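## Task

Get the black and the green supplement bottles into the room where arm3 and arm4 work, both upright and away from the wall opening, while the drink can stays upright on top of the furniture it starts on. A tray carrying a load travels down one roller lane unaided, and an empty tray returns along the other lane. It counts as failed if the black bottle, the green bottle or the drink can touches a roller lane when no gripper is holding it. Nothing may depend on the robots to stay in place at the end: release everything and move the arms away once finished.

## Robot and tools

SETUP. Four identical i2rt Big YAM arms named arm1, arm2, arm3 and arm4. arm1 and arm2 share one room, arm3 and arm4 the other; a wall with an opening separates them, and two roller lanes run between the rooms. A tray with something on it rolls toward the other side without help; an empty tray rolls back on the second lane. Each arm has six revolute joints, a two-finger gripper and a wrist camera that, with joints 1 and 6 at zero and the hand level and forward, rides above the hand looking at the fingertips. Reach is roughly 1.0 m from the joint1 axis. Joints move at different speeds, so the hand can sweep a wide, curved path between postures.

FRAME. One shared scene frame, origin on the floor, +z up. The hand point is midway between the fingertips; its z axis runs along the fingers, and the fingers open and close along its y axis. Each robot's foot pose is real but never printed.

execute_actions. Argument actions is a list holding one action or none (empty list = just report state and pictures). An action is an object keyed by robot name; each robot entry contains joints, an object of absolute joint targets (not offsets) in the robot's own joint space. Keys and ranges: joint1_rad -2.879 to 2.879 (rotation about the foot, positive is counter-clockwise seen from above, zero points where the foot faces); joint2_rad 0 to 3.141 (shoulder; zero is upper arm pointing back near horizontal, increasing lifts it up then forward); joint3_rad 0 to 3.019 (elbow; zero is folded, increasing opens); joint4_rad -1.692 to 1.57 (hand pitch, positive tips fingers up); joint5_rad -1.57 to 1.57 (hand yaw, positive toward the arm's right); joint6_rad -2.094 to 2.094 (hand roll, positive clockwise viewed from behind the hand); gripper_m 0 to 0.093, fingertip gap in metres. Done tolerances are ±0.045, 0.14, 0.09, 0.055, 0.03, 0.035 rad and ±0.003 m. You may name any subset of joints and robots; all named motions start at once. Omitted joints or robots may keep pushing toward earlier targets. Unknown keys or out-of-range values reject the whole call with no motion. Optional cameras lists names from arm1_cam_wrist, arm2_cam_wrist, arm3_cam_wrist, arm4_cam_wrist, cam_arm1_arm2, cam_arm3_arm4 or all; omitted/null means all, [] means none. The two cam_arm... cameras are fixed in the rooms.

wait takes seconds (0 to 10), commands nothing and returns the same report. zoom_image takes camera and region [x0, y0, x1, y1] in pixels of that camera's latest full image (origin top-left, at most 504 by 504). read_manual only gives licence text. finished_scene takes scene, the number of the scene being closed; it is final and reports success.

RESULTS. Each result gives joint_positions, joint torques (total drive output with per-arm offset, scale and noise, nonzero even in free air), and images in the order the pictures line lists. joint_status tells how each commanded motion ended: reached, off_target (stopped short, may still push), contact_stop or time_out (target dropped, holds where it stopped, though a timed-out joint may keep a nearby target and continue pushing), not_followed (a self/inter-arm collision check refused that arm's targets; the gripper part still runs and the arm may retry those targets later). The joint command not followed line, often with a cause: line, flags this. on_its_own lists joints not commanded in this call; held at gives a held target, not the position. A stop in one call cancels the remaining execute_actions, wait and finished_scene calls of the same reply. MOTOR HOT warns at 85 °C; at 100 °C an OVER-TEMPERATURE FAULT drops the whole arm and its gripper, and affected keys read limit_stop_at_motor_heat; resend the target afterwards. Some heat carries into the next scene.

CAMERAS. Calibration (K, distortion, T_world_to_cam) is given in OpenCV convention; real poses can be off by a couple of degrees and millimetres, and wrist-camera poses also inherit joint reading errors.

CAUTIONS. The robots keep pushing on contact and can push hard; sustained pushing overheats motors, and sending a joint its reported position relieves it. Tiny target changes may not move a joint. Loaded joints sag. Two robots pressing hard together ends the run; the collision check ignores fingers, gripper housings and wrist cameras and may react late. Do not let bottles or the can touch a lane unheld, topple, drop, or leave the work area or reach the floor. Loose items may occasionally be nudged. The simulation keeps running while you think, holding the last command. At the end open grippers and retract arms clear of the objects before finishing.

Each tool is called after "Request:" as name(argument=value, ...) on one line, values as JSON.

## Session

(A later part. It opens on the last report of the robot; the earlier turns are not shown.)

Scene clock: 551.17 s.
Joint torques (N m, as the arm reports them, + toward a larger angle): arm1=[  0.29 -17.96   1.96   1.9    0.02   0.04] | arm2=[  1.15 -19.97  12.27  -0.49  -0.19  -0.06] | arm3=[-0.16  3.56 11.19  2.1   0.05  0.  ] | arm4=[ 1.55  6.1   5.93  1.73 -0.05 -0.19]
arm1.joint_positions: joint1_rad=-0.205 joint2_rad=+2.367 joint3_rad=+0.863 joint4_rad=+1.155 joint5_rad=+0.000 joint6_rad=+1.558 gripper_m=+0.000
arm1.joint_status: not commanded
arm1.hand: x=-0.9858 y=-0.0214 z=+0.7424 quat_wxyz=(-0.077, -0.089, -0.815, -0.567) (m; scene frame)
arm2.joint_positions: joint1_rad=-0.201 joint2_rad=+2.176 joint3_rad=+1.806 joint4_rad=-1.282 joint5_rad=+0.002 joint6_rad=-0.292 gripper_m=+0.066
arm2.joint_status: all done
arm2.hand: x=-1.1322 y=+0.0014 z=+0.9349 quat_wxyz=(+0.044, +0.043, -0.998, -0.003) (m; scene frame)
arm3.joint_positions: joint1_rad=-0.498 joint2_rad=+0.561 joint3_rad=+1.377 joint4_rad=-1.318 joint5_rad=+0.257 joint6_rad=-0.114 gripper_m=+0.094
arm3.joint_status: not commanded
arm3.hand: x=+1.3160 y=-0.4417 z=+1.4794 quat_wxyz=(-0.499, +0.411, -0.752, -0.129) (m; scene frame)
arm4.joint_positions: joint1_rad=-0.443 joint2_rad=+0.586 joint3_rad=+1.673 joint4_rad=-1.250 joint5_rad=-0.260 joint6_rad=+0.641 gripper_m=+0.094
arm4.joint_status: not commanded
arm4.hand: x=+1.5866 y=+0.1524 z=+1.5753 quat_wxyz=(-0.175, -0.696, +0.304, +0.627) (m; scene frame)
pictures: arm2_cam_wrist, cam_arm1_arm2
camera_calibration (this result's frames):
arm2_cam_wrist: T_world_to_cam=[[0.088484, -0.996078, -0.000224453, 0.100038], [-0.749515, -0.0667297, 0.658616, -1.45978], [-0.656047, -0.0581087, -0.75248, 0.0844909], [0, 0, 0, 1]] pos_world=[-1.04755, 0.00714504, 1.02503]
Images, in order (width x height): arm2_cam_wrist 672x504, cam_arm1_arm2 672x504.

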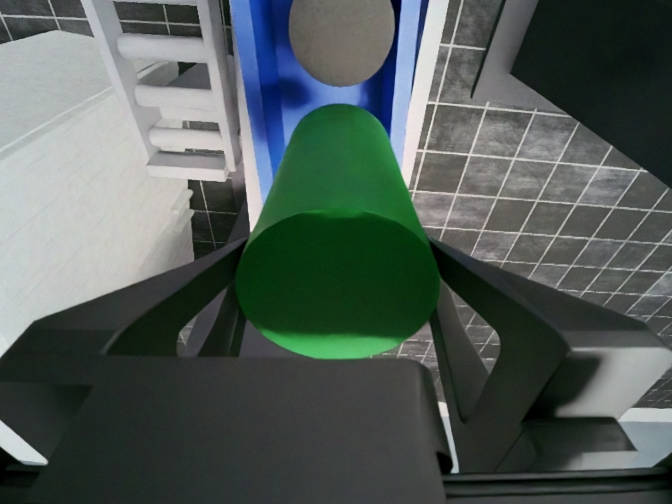

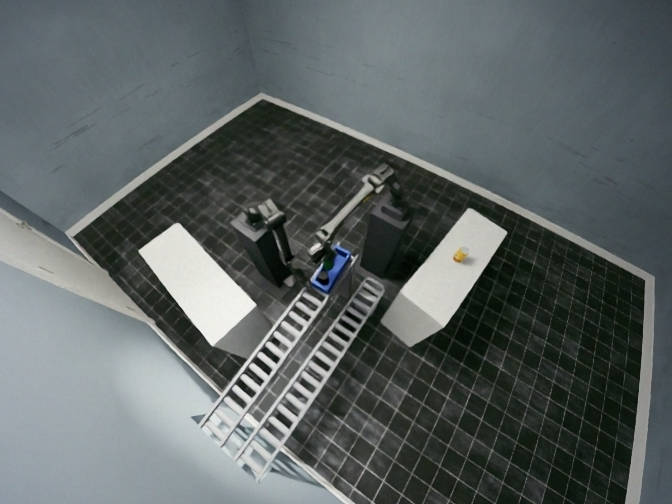

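Request:
execute_actions(actions=[{"arm2": {"joints": {"joint1_rad": -0.175, "joint2_rad": 2.285, "joint3_rad": 1.715, "joint4_rad": -1.045}}}], cameras=["arm2_cam_wrist"])

Scene clock: 559.47 s.
Joint torques (N m, as the arm reports them, + toward a larger angle): arm1=[  2.82 -17.95   1.97   1.89  -1.1    0.03] | arm2=[  1.09 -11.12   7.     1.47  -0.21   0.  ] | arm3=[-0.51  3.39 11.14  2.13  0.06 -0.01] | arm4=[ 1.72  6.1   5.91  1.78 -0.07 -0.17]
arm1.joint_positions: joint1_rad=-0.241 joint2_rad=+2.367 joint3_rad=+0.863 joint4_rad=+1.155 joint5_rad=+0.026 joint6_rad=+1.560 gripper_m=+0.000
arm1.joint_status: not commanded
arm1.hand: x=-0.9608 y=-0.0281 z=+0.7428 quat_wxyz=(-0.098, -0.111, -0.812, -0.564) (m; scene frame)
arm2.joint_positions: joint1_rad=-0.190 joint2_rad=+2.199 joint3_rad=+1.740 joint4_rad=-1.081 joint5_rad=+0.003 joint6_rad=-0.293 gripper_m=+0.066
arm2.joint_status: all done
arm2.hand: x=-1.1118 y=+0.0033 z=+0.8966 quat_wxyz=(-0.010, +0.049, -0.999, +0.011) (m; scene frame)
arm3.joint_positions: joint1_rad=-0.498 joint2_rad=+0.561 joint3_rad=+1.377 joint4_rad=-1.318 joint5_rad=+0.257 joint6_rad=-0.114 gripper_m=+0.094
arm3.joint_status: not commanded
arm3.hand: x=+1.3160 y=-0.4417 z=+1.4794 quat_wxyz=(-0.499, +0.411, -0.752, -0.129) (m; scene frame)
arm4.joint_positions: joint1_rad=-0.443 joint2_rad=+0.586 joint3_rad=+1.673 joint4_rad=-1.250 joint5_rad=-0.260 joint6_rad=+0.641 gripper_m=+0.094
arm4.joint_status: not commanded
arm4.hand: x=+1.5866 y=+0.1524 z=+1.5753 quat_wxyz=(-0.175, -0.696, +0.304, +0.627) (m; scene frame)
pictures: arm2_cam_wrist
camera_calibration (this result's frames):
arm2_cam_wrist: T_world_to_cam=[[0.100032, -0.994435, 0.0330433, 0.0830525], [-0.815815, -0.062962, 0.574875, -1.41777], [-0.569595, -0.084463, -0.817574, 0.223811], [0, 0, 0, 1]] pos_world=[-1.03746, 0.0122287, 0.995275]
Images, in order (width x height): arm2_cam_wrist 672x504.

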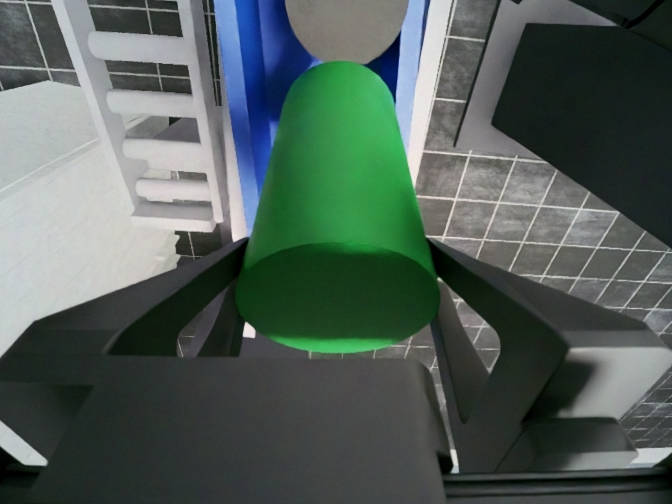

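Request:
execute_actions(actions=[{"arm2": {"joints": {"joint2_rad": 2.10, "joint3_rad": 1.74, "joint4_rad": -1.2}}}], cameras=["arm2_cam_wrist", "cam_arm1_arm2", "arm1_cam_wrist"])

Scene clock: 564.00 s.
Joint torques (N m, as the arm reports them, + toward a larger angle): arm1=[  0.85 -17.96   1.98   1.92  -0.17   0.02] | arm2=[  0.88 -17.66  10.32  -0.24  -0.25  -0.06] | arm3=[-0.46  2.96 11.29  2.1   0.04  0.  ] | arm4=[ 1.74  6.17  5.97  1.74 -0.06 -0.18]
arm1.joint_positions: joint1_rad=-0.211 joint2_rad=+2.367 joint3_rad=+0.863 joint4_rad=+1.155 joint5_rad=+0.004 joint6_rad=+1.560 gripper_m=+0.000
arm1.joint_status: not commanded
arm1.hand: x=-0.9813 y=-0.0225 z=+0.7425 quat_wxyz=(-0.081, -0.093, -0.815, -0.567) (m; scene frame)
arm2.joint_positions: joint1_rad=-0.190 joint2_rad=+2.116 joint3_rad=+1.734 joint4_rad=-1.191 joint5_rad=+0.003 joint6_rad=-0.293 gripper_m=+0.066
arm2.joint_status: all done
arm2.hand: x=-1.1298 y=+0.0079 z=+0.9456 quat_wxyz=(+0.005, +0.050, -0.999, +0.007) (m; scene frame)
arm3.joint_positions: joint1_rad=-0.498 joint2_rad=+0.561 joint3_rad=+1.377 joint4_rad=-1.318 joint5_rad=+0.257 joint6_rad=-0.114 gripper_m=+0.094
arm3.joint_status: not commanded
arm3.hand: x=+1.3160 y=-0.4417 z=+1.4794 quat_wxyz=(-0.499, +0.411, -0.752, -0.129) (m; scene frame)
arm4.joint_positions: joint1_rad=-0.443 joint2_rad=+0.586 joint3_rad=+1.673 joint4_rad=-1.250 joint5_rad=-0.260 joint6_rad=+0.641 gripper_m=+0.094
arm4.joint_status: not commanded
arm4.hand: x=+1.5866 y=+0.1524 z=+1.5753 quat_wxyz=(-0.175, -0.696, +0.304, +0.627) (m; scene frame)
pictures: arm1_cam_wrist, arm2_cam_wrist, cam_arm1_arm2
camera_calibration (this result's frames):
arm1_cam_wrist: T_world_to_cam=[[-0.0649348, -0.329548, -0.941903, 0.633642], [-0.924616, -0.335146, 0.181002, -1.04597], [-0.375324, 0.882652, -0.282943, -0.0129599], [0, 0, 0, 1]] pos_world=[-0.930842, -0.130299, 0.782486]
arm2_cam_wrist: T_world_to_cam=[[0.100857, -0.994635, 0.0229986, 0.0982557], [-0.797438, -0.0669947, 0.59967, -1.46299], [-0.594912, -0.0788206, -0.799917, 0.208662], [0, 0, 0, 1]] pos_world=[-1.05242, 0.0161627, 1.04196]
Images, in order (width x height): arm1_cam_wrist 672x504, arm2_cam_wrist 672x504, cam_arm1_arm2 672x504.

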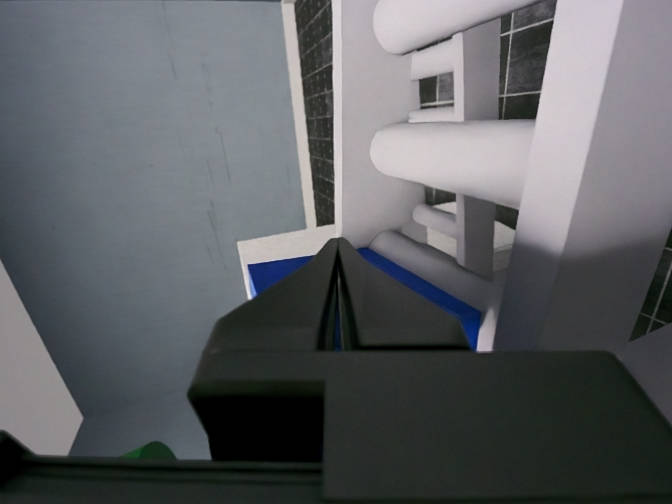

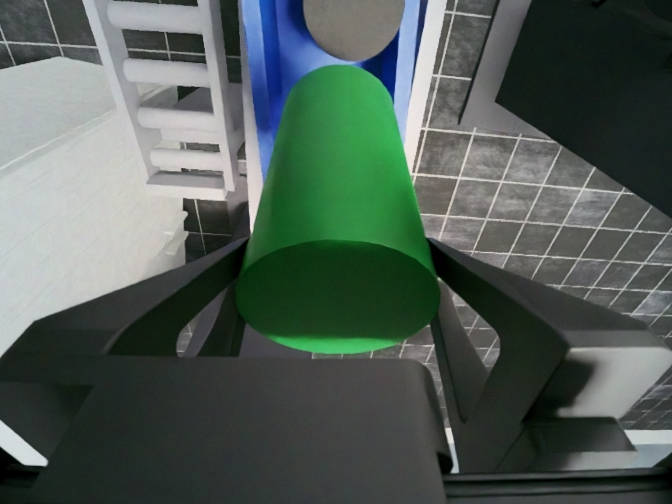

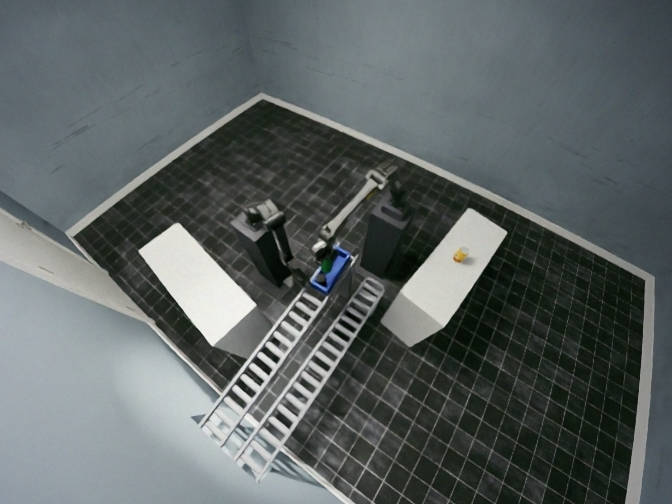

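Request:
execute_actions(actions=[{"arm2": {"joints": {"joint1_rad": -0.167, "joint2_rad": 2.18, "joint3_rad": 1.985, "joint4_rad": -1.58, "joint5_rad": 0.075}}}], cameras=["arm2_cam_wrist", "cam_arm1_arm2"])

Scene clock: 610.43 s.
Joint torques (N m, as the arm reports them, + toward a larger angle): arm1=[  0.71 -17.94   1.96   1.89  -0.16   0.03] | arm2=[  0.98 -18.95  14.72  -1.02   0.14   0.01] | arm3=[-0.44  3.61 11.28  2.17  0.06 -0.03] | arm4=[ 1.67  6.21  5.94  1.78 -0.07 -0.18]
arm1.joint_positions: joint1_rad=-0.211 joint2_rad=+2.367 joint3_rad=+0.863 joint4_rad=+1.155 joint5_rad=+0.004 joint6_rad=+1.560 gripper_m=+0.000
arm1.joint_status: not commanded
arm1.hand: x=-0.9813 y=-0.0225 z=+0.7425 quat_wxyz=(-0.081, -0.093, -0.815, -0.567) (m; scene frame)
arm2.joint_positions: joint1_rad=-0.183 joint2_rad=+2.201 joint3_rad=+1.929 joint4_rad=-1.566 joint5_rad=+0.072 joint6_rad=-0.293 gripper_m=+0.066
arm2.joint_status: all done
arm2.hand: x=-1.1576 y=+0.0059 z=+0.9718 quat_wxyz=(+0.142, +0.056, -0.988, +0.009) (m; scene frame)
arm3.joint_positions: joint1_rad=-0.498 joint2_rad=+0.561 joint3_rad=+1.377 joint4_rad=-1.318 joint5_rad=+0.257 joint6_rad=-0.114 gripper_m=+0.094
arm3.joint_status: not commanded
arm3.hand: x=+1.3160 y=-0.4417 z=+1.4794 quat_wxyz=(-0.499, +0.411, -0.752, -0.129) (m; scene frame)
arm4.joint_positions: joint1_rad=-0.443 joint2_rad=+0.586 joint3_rad=+1.673 joint4_rad=-1.250 joint5_rad=-0.260 joint6_rad=+0.641 gripper_m=+0.094
arm4.joint_status: not commanded
arm4.hand: x=+1.5866 y=+0.1524 z=+1.5753 quat_wxyz=(-0.175, -0.696, +0.304, +0.627) (m; scene frame)
pictures: arm2_cam_wrist, cam_arm1_arm2
camera_calibration (this result's frames):
arm2_cam_wrist: T_world_to_cam=[[0.118173, -0.992944, 0.00990407, 0.131222], [-0.604912, -0.0640753, 0.793711, -1.46681], [-0.787475, -0.0997862, -0.608215, -0.196201], [0, 0, 0, 1]] pos_world=[-1.0573, 0.0167315, 1.04359]
Images, in order (width x height): arm2_cam_wrist 672x504, cam_arm1_arm2 672x504.

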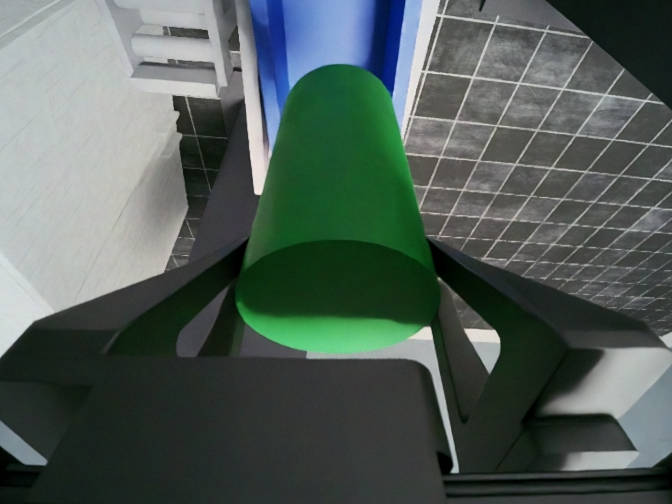

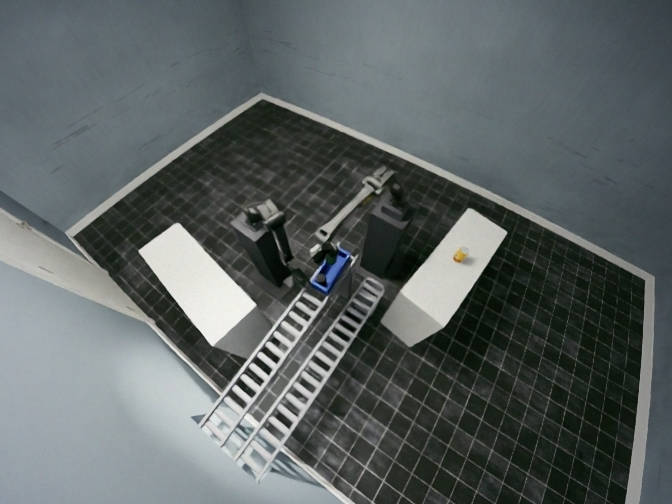

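Request:
execute_actions(actions=[{"arm2": {"joints": {"joint2_rad": 2.345, "joint4_rad": -1.465}}}], cameras=["arm2_cam_wrist"])

Scene clock: 615.97 s.
Joint torques (N m, as the arm reports them, + toward a larger angle): arm1=[  0.8  -17.91   2.     1.92  -0.17   0.03] | arm2=[  0.77 -20.39  12.52  -0.33   0.12  -0.04] | arm3=[-0.67  3.34 11.28  2.08  0.06 -0.02] | arm4=[ 1.64  6.15  5.93  1.72 -0.06 -0.18]
arm1.joint_positions: joint1_rad=-0.211 joint2_rad=+2.367 joint3_rad=+0.863 joint4_rad=+1.155 joint5_rad=+0.004 joint6_rad=+1.560 gripper_m=+0.000
arm1.joint_status: not commanded
arm1.hand: x=-0.9813 y=-0.0225 z=+0.7425 quat_wxyz=(-0.081, -0.093, -0.815, -0.567) (m; scene frame)
arm2.joint_positions: joint1_rad=-0.183 joint2_rad=+2.375 joint3_rad=+1.947 joint4_rad=-1.469 joint5_rad=+0.072 joint6_rad=-0.293 gripper_m=+0.066
arm2.joint_status: all done
arm2.hand: x=-1.1512 y=+0.0032 z=+0.8679 quat_wxyz=(+0.170, +0.057, -0.984, +0.002) (m; scene frame)
arm3.joint_positions: joint1_rad=-0.498 joint2_rad=+0.561 joint3_rad=+1.377 joint4_rad=-1.318 joint5_rad=+0.257 joint6_rad=-0.114 gripper_m=+0.094
arm3.joint_status: not commanded
arm3.hand: x=+1.3160 y=-0.4417 z=+1.4794 quat_wxyz=(-0.499, +0.411, -0.752, -0.129) (m; scene frame)
arm4.joint_positions: joint1_rad=-0.443 joint2_rad=+0.586 joint3_rad=+1.673 joint4_rad=-1.250 joint5_rad=-0.260 joint6_rad=+0.641 gripper_m=+0.094
arm4.joint_status: not commanded
arm4.hand: x=+1.5866 y=+0.1524 z=+1.5753 quat_wxyz=(-0.175, -0.696, +0.304, +0.627) (m; scene frame)
pictures: arm2_cam_wrist
camera_calibration (this result's frames):
arm2_cam_wrist: T_world_to_cam=[[0.117417, -0.993051, -0.00798815, 0.143488], [-0.557578, -0.0725795, 0.826946, -1.35489], [-0.821778, -0.0926437, -0.562225, -0.334034], [0, 0, 0, 1]] pos_world=[-1.04681, 0.0132078, 0.933762]
Images, in order (width x height): arm2_cam_wrist 672x504.

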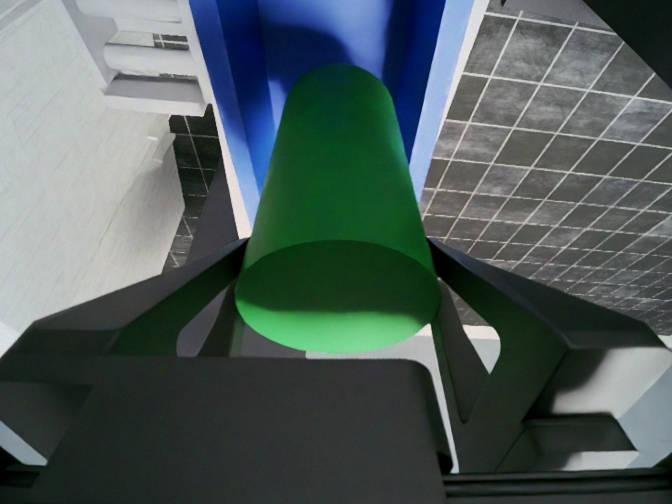

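Request:
execute_actions(actions=[{"arm2": {"joints": {"joint1_rad": -0.152, "joint2_rad": 2.47, "joint3_rad": 2.105, "joint4_rad": -1.44}}}], cameras=["arm2_cam_wrist", "cam_arm1_arm2"])

Scene clock: 631.80 s.
Joint torques (N m, as the arm reports them, + toward a larger angle): arm1=[  0.78 -17.92   1.99   1.91  -0.16   0.03] | arm2=[  0.57 -20.17  13.65  -0.43   0.14  -0.03] | arm3=[-0.61  3.22 11.16  2.12  0.06 -0.02] | arm4=[ 1.62  6.17  5.91  1.74 -0.05 -0.16]
arm1.joint_positions: joint1_rad=-0.211 joint2_rad=+2.367 joint3_rad=+0.863 joint4_rad=+1.155 joint5_rad=+0.004 joint6_rad=+1.560 gripper_m=+0.000
arm1.joint_status: not commanded
arm1.hand: x=-0.9813 y=-0.0225 z=+0.7425 quat_wxyz=(-0.081, -0.093, -0.815, -0.567) (m; scene frame)
arm2.joint_positions: joint1_rad=-0.164 joint2_rad=+2.486 joint3_rad=+2.055 joint4_rad=-1.440 joint5_rad=+0.072 joint6_rad=-0.293 gripper_m=+0.066
arm2.joint_status: all done
arm2.hand: x=-1.1219 y=+0.0096 z=+0.8285 quat_wxyz=(+0.157, +0.066, -0.985, +0.007) (m; scene frame)
arm3.joint_positions: joint1_rad=-0.498 joint2_rad=+0.561 joint3_rad=+1.377 joint4_rad=-1.318 joint5_rad=+0.257 joint6_rad=-0.114 gripper_m=+0.094
arm3.joint_status: not commanded
arm3.hand: x=+1.3160 y=-0.4417 z=+1.4794 quat_wxyz=(-0.499, +0.411, -0.752, -0.129) (m; scene frame)
arm4.joint_positions: joint1_rad=-0.443 joint2_rad=+0.586 joint3_rad=+1.673 joint4_rad=-1.250 joint5_rad=-0.260 joint6_rad=+0.641 gripper_m=+0.094
arm4.joint_status: not commanded
arm4.hand: x=+1.5866 y=+0.1524 z=+1.5753 quat_wxyz=(-0.175, -0.696, +0.304, +0.627) (m; scene frame)
pictures: arm2_cam_wrist, cam_arm1_arm2
camera_calibration (this result's frames):
arm2_cam_wrist: T_world_to_cam=[[0.137298, -0.99053, 0.00032564, 0.161549], [-0.577655, -0.0798023, 0.81237, -1.31589], [-0.804651, -0.111725, -0.583142, -0.294771], [0, 0, 0, 1]] pos_world=[-1.0195, 0.0220741, 0.897048]
Images, in order (width x height): arm2_cam_wrist 672x504, cam_arm1_arm2 672x504.

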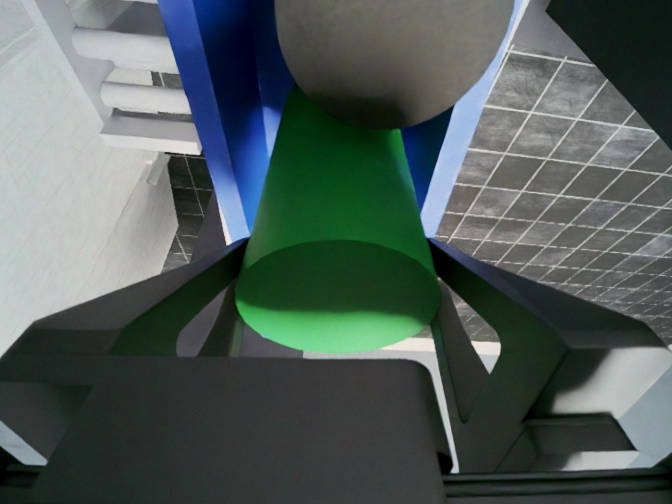

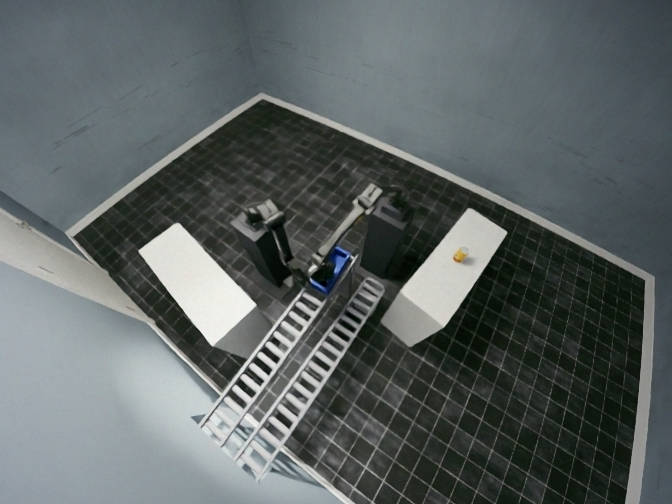

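Request:
execute_actions(actions=[])

Scene clock: 661.93 s.
Joint torques (N m, as the arm reports them, + toward a larger angle): arm1=[  0.83 -17.86   1.98   1.92  -0.16   0.03] | arm2=[  0.7  -19.69  13.61  -0.49   0.13  -0.03] | arm3=[-0.15  3.31 11.18  2.17  0.07 -0.03] | arm4=[ 1.65  6.14  5.92  1.77 -0.06 -0.17]
arm1.joint_positions: joint1_rad=-0.211 joint2_rad=+2.367 joint3_rad=+0.863 joint4_rad=+1.155 joint5_rad=+0.004 joint6_rad=+1.560 gripper_m=+0.000
arm1.joint_status: not commanded
arm1.hand: x=-0.9813 y=-0.0225 z=+0.7425 quat_wxyz=(-0.081, -0.093, -0.815, -0.567) (m; scene frame)
arm2.joint_positions: joint1_rad=-0.164 joint2_rad=+2.486 joint3_rad=+2.055 joint4_rad=-1.440 joint5_rad=+0.072 joint6_rad=-0.293 gripper_m=+0.066
arm2.joint_status: all done
arm2.hand: x=-1.1219 y=+0.0096 z=+0.8285 quat_wxyz=(+0.157, +0.066, -0.985, +0.007) (m; scene frame)
arm3.joint_positions: joint1_rad=-0.498 joint2_rad=+0.561 joint3_rad=+1.377 joint4_rad=-1.318 joint5_rad=+0.257 joint6_rad=-0.114 gripper_m=+0.094
arm3.joint_status: not commanded
arm3.hand: x=+1.3160 y=-0.4417 z=+1.4794 quat_wxyz=(-0.499, +0.411, -0.752, -0.129) (m; scene frame)
arm4.joint_positions: joint1_rad=-0.443 joint2_rad=+0.586 joint3_rad=+1.673 joint4_rad=-1.250 joint5_rad=-0.260 joint6_rad=+0.641 gripper_m=+0.094
arm4.joint_status: not commanded
arm4.hand: x=+1.5866 y=+0.1524 z=+1.5753 quat_wxyz=(-0.175, -0.696, +0.304, +0.627) (m; scene frame)
pictures: arm1_cam_wrist, arm2_cam_wrist, arm3_cam_wrist, arm4_cam_wrist, cam_arm1_arm2, cam_arm3_arm4
camera_calibration (this result's frames):
arm1_cam_wrist: T_world_to_cam=[[-0.0649348, -0.329548, -0.941903, 0.633642], [-0.924616, -0.335146, 0.181002, -1.04597], [-0.375324, 0.882652, -0.282943, -0.0129599], [0, 0, 0, 1]] pos_world=[-0.930842, -0.130299, 0.782486]
arm2_cam_wrist: T_world_to_cam=[[0.137298, -0.99053, 0.00032564, 0.161549], [-0.577655, -0.0798023, 0.81237, -1.31589], [-0.804651, -0.111725, -0.583142, -0.294771], [0, 0, 0, 1]] pos_world=[-1.0195, 0.0220741, 0.897048]
Images, in order (width x height): arm1_cam_wrist 672x504, arm2_cam_wrist 672x504, arm3_cam_wrist 672x504, arm4_cam_wrist 672x504, cam_arm1_arm2 672x504, cam_arm3_arm4 672x504.

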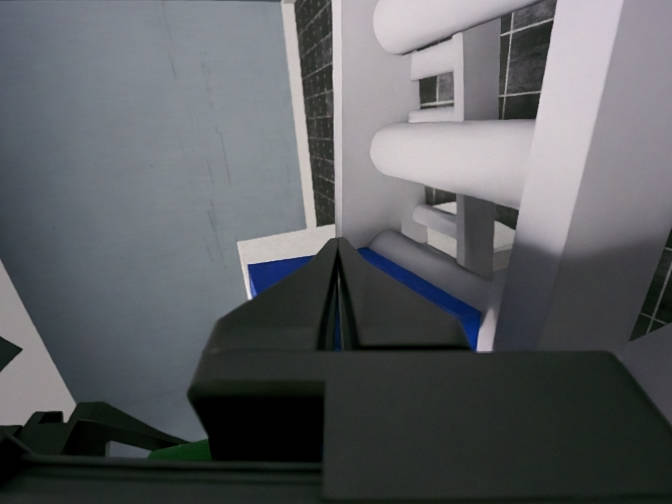

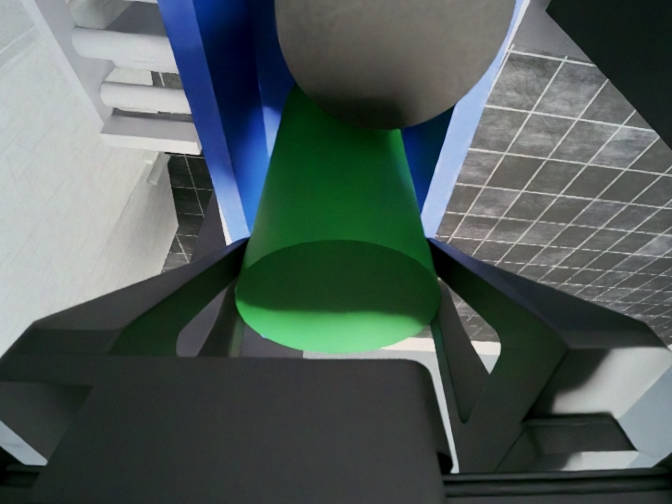

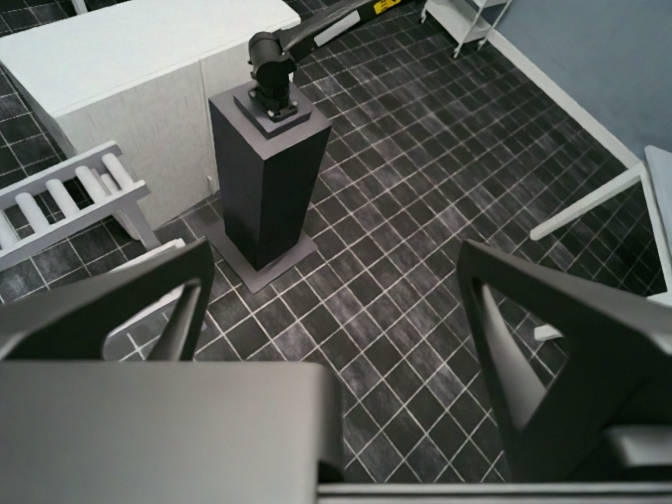

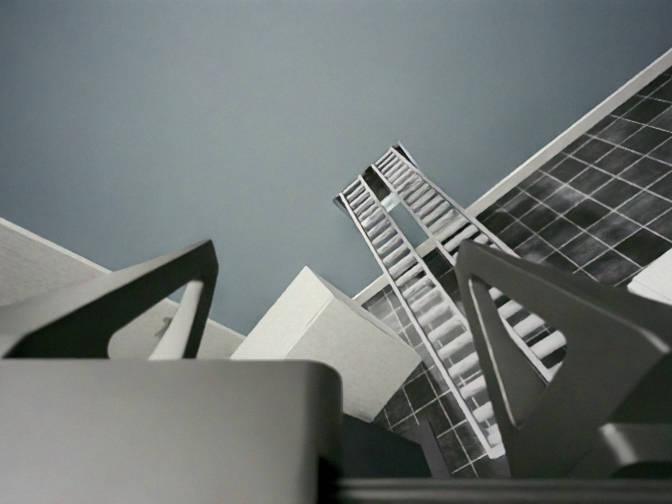

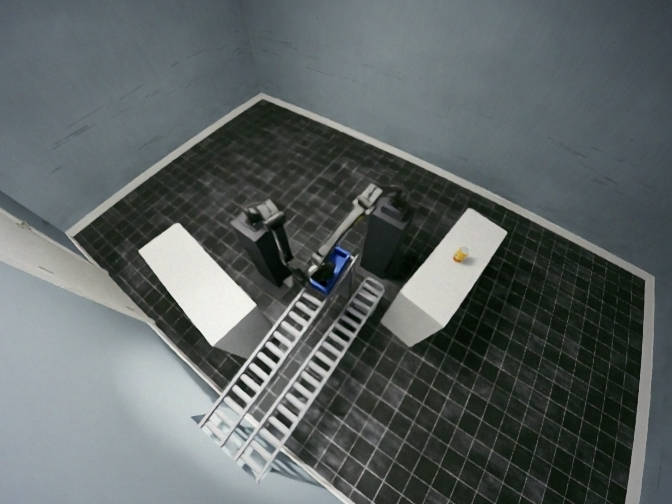

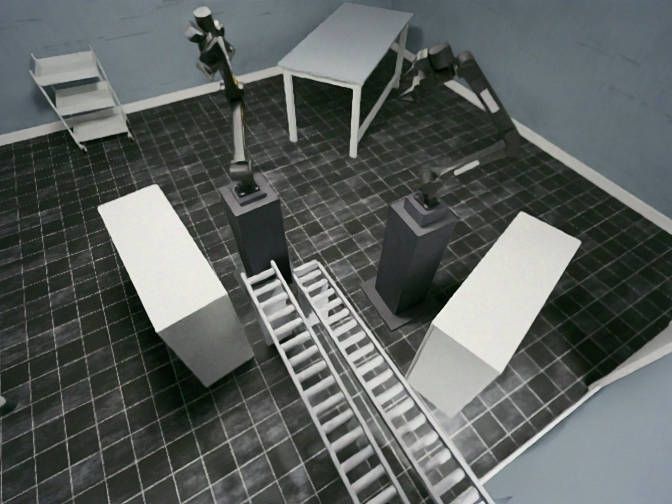

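Request:
execute_actions(actions=[{"arm2": {"joints": {"joint2_rad": 2.50}}}], cameras=["arm2_cam_wrist"])

Scene clock: 665.77 s.
Joint torques (N m, as the arm reports them, + toward a larger angle): arm1=[  0.79 -17.93   1.97   1.88  -0.17   0.03] | arm2=[ -0.08 -19.    13.48  -0.53   0.11   0.  ] | arm3=[-0.48  3.21 11.25  2.09  0.06 -0.02] | arm4=[ 1.6   6.11  5.95  1.74 -0.06 -0.17]
arm1.joint_positions: joint1_rad=-0.211 joint2_rad=+2.367 joint3_rad=+0.863 joint4_rad=+1.155 joint5_rad=+0.004 joint6_rad=+1.560 gripper_m=+0.000
arm1.joint_status: not commanded
arm1.hand: x=-0.9813 y=-0.0225 z=+0.7425 quat_wxyz=(-0.081, -0.093, -0.815, -0.567) (m; scene frame)
arm2.joint_positions: joint1_rad=-0.164 joint2_rad=+2.502 joint3_rad=+2.055 joint4_rad=-1.440 joint5_rad=+0.072 joint6_rad=-0.293 gripper_m=+0.066
arm2.joint_status: all done
arm2.hand: x=-1.1256 y=+0.0101 z=+0.8182 quat_wxyz=(+0.165, +0.066, -0.984, +0.005) (m; scene frame)
arm3.joint_positions: joint1_rad=-0.498 joint2_rad=+0.561 joint3_rad=+1.377 joint4_rad=-1.318 joint5_rad=+0.257 joint6_rad=-0.114 gripper_m=+0.094
arm3.joint_status: not commanded
arm3.hand: x=+1.3160 y=-0.4417 z=+1.4794 quat_wxyz=(-0.499, +0.411, -0.752, -0.129) (m; scene frame)
arm4.joint_positions: joint1_rad=-0.443 joint2_rad=+0.586 joint3_rad=+1.673 joint4_rad=-1.250 joint5_rad=-0.260 joint6_rad=+0.641 gripper_m=+0.094
arm4.joint_status: not commanded
arm4.hand: x=+1.5866 y=+0.1524 z=+1.5753 quat_wxyz=(-0.175, -0.696, +0.304, +0.627) (m; scene frame)
pictures: arm2_cam_wrist
camera_calibration (this result's frames):
arm2_cam_wrist: T_world_to_cam=[[0.137035, -0.990555, -0.00472082, 0.166387], [-0.564155, -0.0819617, 0.821591, -1.30198], [-0.814218, -0.109924, -0.570058, -0.325224], [0, 0, 0, 1]] pos_world=[-1.02212, 0.022353, 0.885088]
Images, in order (width x height): arm2_cam_wrist 672x504.

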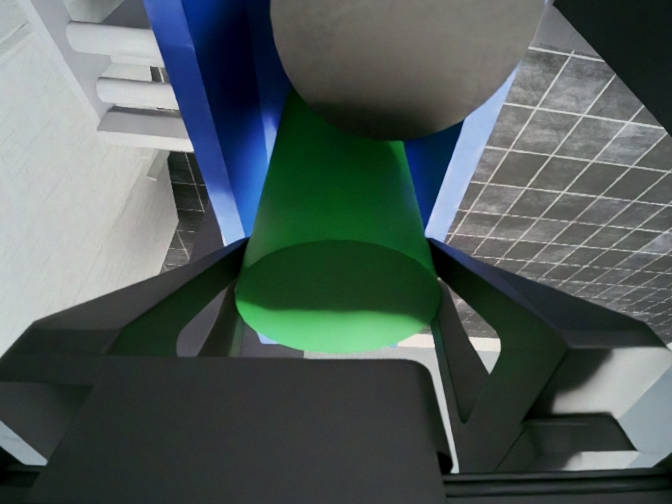

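Request:
execute_actions(actions=[{"arm2": {"joints": {"joint2_rad": 2.515}}}], cameras=["arm2_cam_wrist"])

Scene clock: 669.07 s.
Joint torques (N m, as the arm reports them, + toward a larger angle): arm1=[  0.76 -17.86   1.94   1.91  -0.16   0.02] | arm2=[  0.64 -19.25  13.25  -0.52   0.11   0.02] | arm3=[-0.34  3.35 11.24  2.07  0.05 -0.01] | arm4=[ 1.61  6.08  5.97  1.76 -0.06 -0.17]
arm1.joint_positions: joint1_rad=-0.211 joint2_rad=+2.367 joint3_rad=+0.863 joint4_rad=+1.155 joint5_rad=+0.004 joint6_rad=+1.560 gripper_m=+0.000
arm1.joint_status: not commanded
arm1.hand: x=-0.9813 y=-0.0225 z=+0.7425 quat_wxyz=(-0.081, -0.093, -0.815, -0.567) (m; scene frame)
arm2.joint_positions: joint1_rad=-0.164 joint2_rad=+2.517 joint3_rad=+2.055 joint4_rad=-1.440 joint5_rad=+0.072 joint6_rad=-0.293 gripper_m=+0.066
arm2.joint_status: all done
arm2.hand: x=-1.1289 y=+0.0106 z=+0.8096 quat_wxyz=(+0.172, +0.067, -0.983, +0.003) (m; scene frame)
arm3.joint_positions: joint1_rad=-0.498 joint2_rad=+0.561 joint3_rad=+1.377 joint4_rad=-1.318 joint5_rad=+0.257 joint6_rad=-0.114 gripper_m=+0.094
arm3.joint_status: not commanded
arm3.hand: x=+1.3160 y=-0.4417 z=+1.4794 quat_wxyz=(-0.499, +0.411, -0.752, -0.129) (m; scene frame)
arm4.joint_positions: joint1_rad=-0.443 joint2_rad=+0.586 joint3_rad=+1.673 joint4_rad=-1.250 joint5_rad=-0.260 joint6_rad=+0.641 gripper_m=+0.094
arm4.joint_status: not commanded
arm4.hand: x=+1.5866 y=+0.1524 z=+1.5753 quat_wxyz=(-0.175, -0.696, +0.304, +0.627) (m; scene frame)
pictures: arm2_cam_wrist
camera_calibration (this result's frames):
arm2_cam_wrist: T_world_to_cam=[[0.136749, -0.990565, -0.00896064, 0.170339], [-0.552685, -0.0837998, 0.829166, -1.2899], [-0.822094, -0.108435, -0.55893, -0.350668], [0, 0, 0, 1]] pos_world=[-1.02448, 0.0226138, 0.875066]
Images, in order (width x height): arm2_cam_wrist 672x504.

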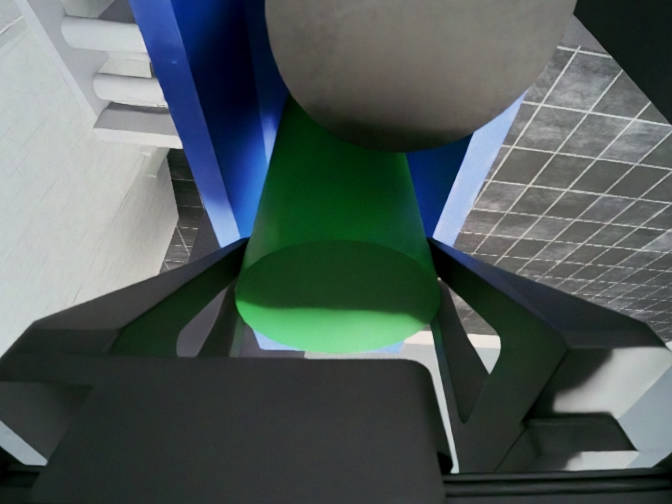

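Request:
execute_actions(actions=[{"arm2": {"joints": {"gripper_m": 0.082}}}], cameras=["arm2_cam_wrist", "cam_arm1_arm2"])

Scene clock: 671.50 s.
Joint torques (N m, as the arm reports them, + toward a larger angle): arm1=[  0.6  -17.97   1.99   1.94  -0.12   0.02] | arm2=[  0.55 -19.12  13.04  -0.5    0.07  -0.02] | arm3=[-0.54  3.25 11.22  2.17  0.07 -0.02] | arm4=[ 1.6   6.23  5.93  1.72 -0.07 -0.17]
arm1.joint_positions: joint1_rad=-0.211 joint2_rad=+2.367 joint3_rad=+0.863 joint4_rad=+1.155 joint5_rad=+0.003 joint6_rad=+1.560 gripper_m=+0.000
arm1.joint_status: not commanded
arm1.hand: x=-0.9817 y=-0.0224 z=+0.7425 quat_wxyz=(-0.080, -0.093, -0.815, -0.567) (m; scene frame)
arm2.joint_positions: joint1_rad=-0.164 joint2_rad=+2.517 joint3_rad=+2.057 joint4_rad=-1.440 joint5_rad=+0.072 joint6_rad=-0.293 gripper_m=+0.082
arm2.joint_status: all done
arm2.hand: x=-1.1282 y=+0.0104 z=+0.8101 quat_wxyz=(+0.171, +0.067, -0.983, +0.003) (m; scene frame)
arm3.joint_positions: joint1_rad=-0.498 joint2_rad=+0.561 joint3_rad=+1.377 joint4_rad=-1.318 joint5_rad=+0.257 joint6_rad=-0.114 gripper_m=+0.094
arm3.joint_status: not commanded
arm3.hand: x=+1.3160 y=-0.4417 z=+1.4794 quat_wxyz=(-0.499, +0.411, -0.752, -0.129) (m; scene frame)
arm4.joint_positions: joint1_rad=-0.443 joint2_rad=+0.586 joint3_rad=+1.673 joint4_rad=-1.250 joint5_rad=-0.260 joint6_rad=+0.641 gripper_m=+0.094
arm4.joint_status: not commanded
arm4.hand: x=+1.5866 y=+0.1524 z=+1.5753 quat_wxyz=(-0.175, -0.696, +0.304, +0.627) (m; scene frame)
pictures: arm2_cam_wrist, cam_arm1_arm2
camera_calibration (this result's frames):
arm2_cam_wrist: T_world_to_cam=[[0.136791, -0.990564, -0.00838793, 0.169702], [-0.554241, -0.0835502, 0.828152, -1.29084], [-0.821039, -0.108635, -0.56044, -0.347363], [0, 0, 0, 1]] pos_world=[-1.02385, 0.0225156, 0.875756]
Images, in order (width x height): arm2_cam_wrist 672x504, cam_arm1_arm2 672x504.

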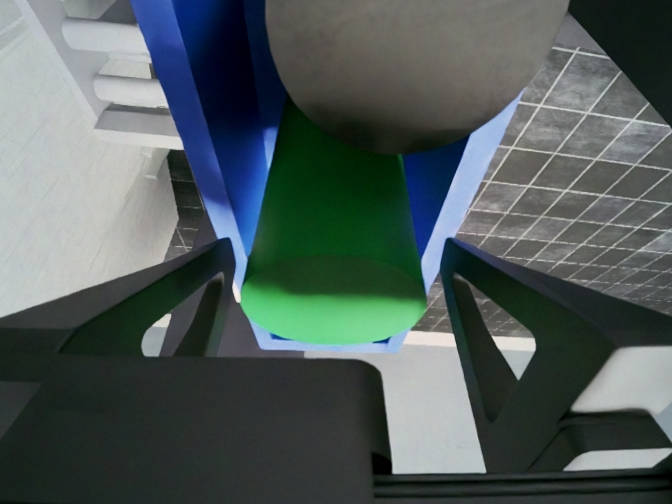

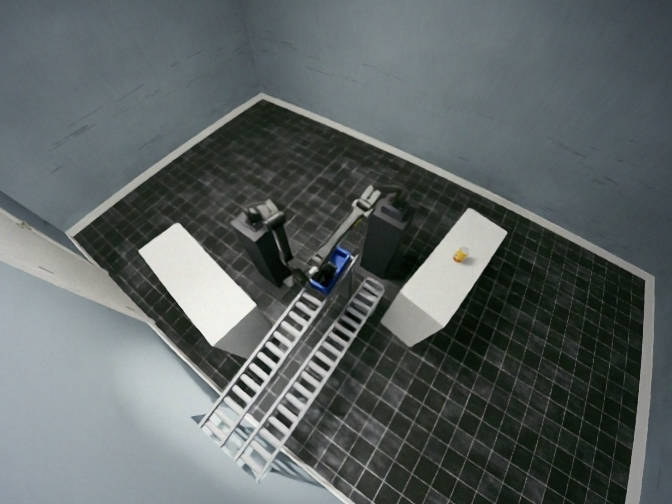

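Request:
execute_actions(actions=[{"arm2": {"joints": {"joint2_rad": 2.25}}}], cameras=["arm2_cam_wrist", "cam_arm1_arm2"])

Scene clock: 676.27 s.
Joint torques (N m, as the arm reports them, + toward a larger angle): arm1=[  0.71 -17.89   1.99   1.9   -0.12   0.03] | arm2=[  0.32 -18.39  11.82  -0.22   0.13  -0.01] | arm3=[-0.24  3.16 11.28  2.14  0.05 -0.02] | arm4=[ 1.74  6.04  5.96  1.77 -0.05 -0.18]
arm1.joint_positions: joint1_rad=-0.211 joint2_rad=+2.367 joint3_rad=+0.863 joint4_rad=+1.155 joint5_rad=+0.003 joint6_rad=+1.560 gripper_m=+0.000
arm1.joint_status: not commanded
arm1.hand: x=-0.9817 y=-0.0224 z=+0.7425 quat_wxyz=(-0.080, -0.093, -0.815, -0.567) (m; scene frame)
arm2.joint_positions: joint1_rad=-0.164 joint2_rad=+2.252 joint3_rad=+2.087 joint4_rad=-1.440 joint5_rad=+0.072 joint6_rad=-0.293 gripper_m=+0.082
arm2.joint_status: all done
arm2.hand: x=-1.0778 y=+0.0044 z=+0.9886 quat_wxyz=(+0.029, +0.063, -0.997, +0.037) (m; scene frame)
arm3.joint_positions: joint1_rad=-0.498 joint2_rad=+0.561 joint3_rad=+1.377 joint4_rad=-1.318 joint5_rad=+0.257 joint6_rad=-0.114 gripper_m=+0.094
arm3.joint_status: not commanded
arm3.hand: x=+1.3160 y=-0.4417 z=+1.4794 quat_wxyz=(-0.499, +0.411, -0.752, -0.129) (m; scene frame)
arm4.joint_positions: joint1_rad=-0.443 joint2_rad=+0.586 joint3_rad=+1.673 joint4_rad=-1.250 joint5_rad=-0.260 joint6_rad=+0.641 gripper_m=+0.094
arm4.joint_status: not commanded
arm4.hand: x=+1.5866 y=+0.1524 z=+1.5753 quat_wxyz=(-0.175, -0.696, +0.304, +0.627) (m; scene frame)
pictures: arm2_cam_wrist, cam_arm1_arm2
camera_calibration (this result's frames):
arm2_cam_wrist: T_world_to_cam=[[0.130342, -0.988252, 0.0798048, 0.0641753], [-0.768609, -0.0498708, 0.637772, -1.45426], [-0.626299, -0.144467, -0.76608, 0.206655], [0, 0, 0, 1]] pos_world=[-0.996697, 0.020751, 1.08068]
Images, in order (width x height): arm2_cam_wrist 672x504, cam_arm1_arm2 672x504.

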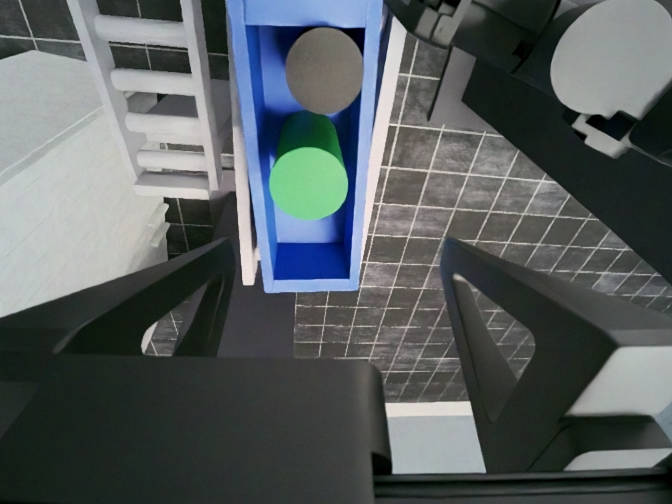

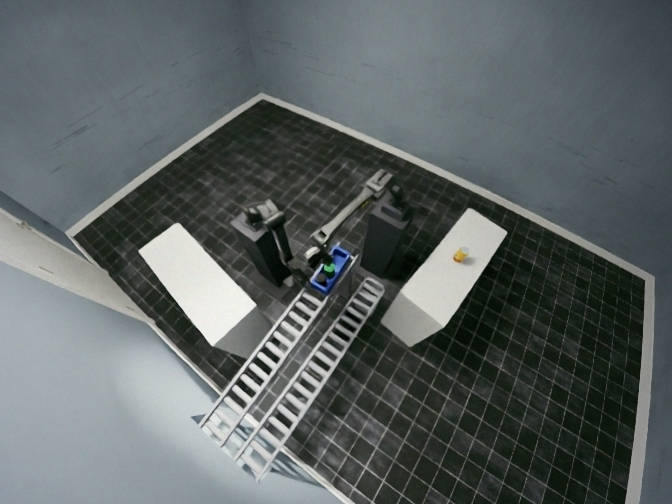

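Request:
execute_actions(actions=[{"arm1": {"joints": {"joint1_rad": -0.6, "joint2_rad": 2.1}}, "arm2": {"joints": {"joint1_rad": 0.15, "joint2_rad": 1.95}}}], cameras=["cam_arm1_arm2", "cam_arm3_arm4"])

Scene clock: 694.67 s.
Joint torques (N m, as the arm reports them, + toward a larger angle): arm1=[  0.35 -15.42   4.29   1.87  -0.08   0.01] | arm2=[ -0.11 -16.8   12.48   0.47   0.07   0.02] | arm3=[-0.78  3.13 11.2   2.1   0.04 -0.03] | arm4=[ 1.65  6.04  5.93  1.72 -0.06 -0.18]
arm1.joint_positions: joint1_rad=-0.601 joint2_rad=+2.076 joint3_rad=+0.863 joint4_rad=+1.157 joint5_rad=+0.001 joint6_rad=+1.560 gripper_m=+0.000
arm1.joint_status: all done
arm1.hand: x=-0.7468 y=-0.0821 z=+0.9215 quat_wxyz=(-0.224, -0.219, -0.692, -0.650) (m; scene frame)
arm2.joint_positions: joint1_rad=+0.148 joint2_rad=+1.957 joint3_rad=+2.087 joint4_rad=-1.440 joint5_rad=+0.073 joint6_rad=-0.294 gripper_m=+0.082
arm2.joint_status: all done
arm2.hand: x=-1.0818 y=+0.2166 z=+1.1799 quat_wxyz=(-0.122, +0.212, -0.968, +0.051) (m; scene frame)
arm3.joint_positions: joint1_rad=-0.498 joint2_rad=+0.561 joint3_rad=+1.377 joint4_rad=-1.318 joint5_rad=+0.257 joint6_rad=-0.114 gripper_m=+0.094
arm3.joint_status: not commanded
arm3.hand: x=+1.3160 y=-0.4417 z=+1.4794 quat_wxyz=(-0.499, +0.411, -0.752, -0.129) (m; scene frame)
arm4.joint_positions: joint1_rad=-0.443 joint2_rad=+0.586 joint3_rad=+1.673 joint4_rad=-1.250 joint5_rad=-0.260 joint6_rad=+0.641 gripper_m=+0.094
arm4.joint_status: not commanded
arm4.hand: x=+1.5866 y=+0.1524 z=+1.5753 quat_wxyz=(-0.175, -0.696, +0.304, +0.627) (m; scene frame)
pictures: cam_arm1_arm2, cam_arm3_arm4
Images, in order (width x height): cam_arm1_arm2 672x504, cam_arm3_arm4 672x504.

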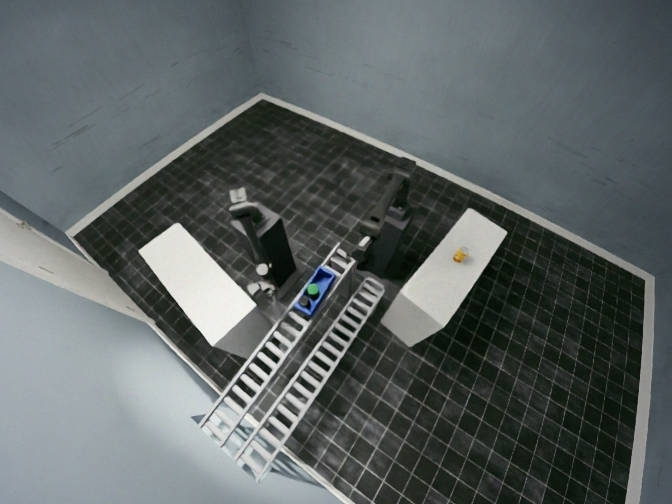

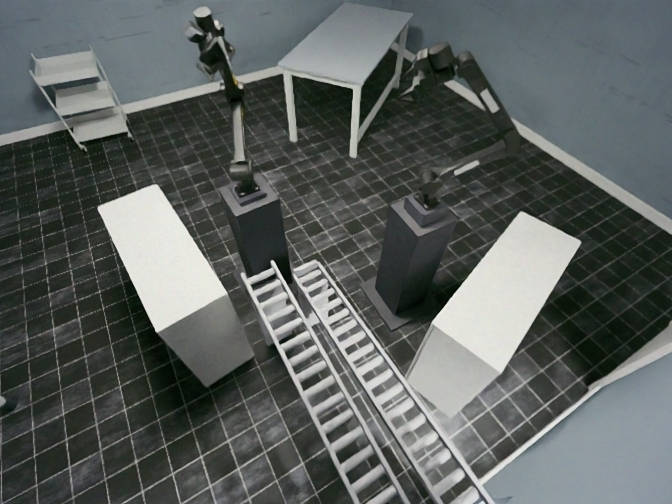

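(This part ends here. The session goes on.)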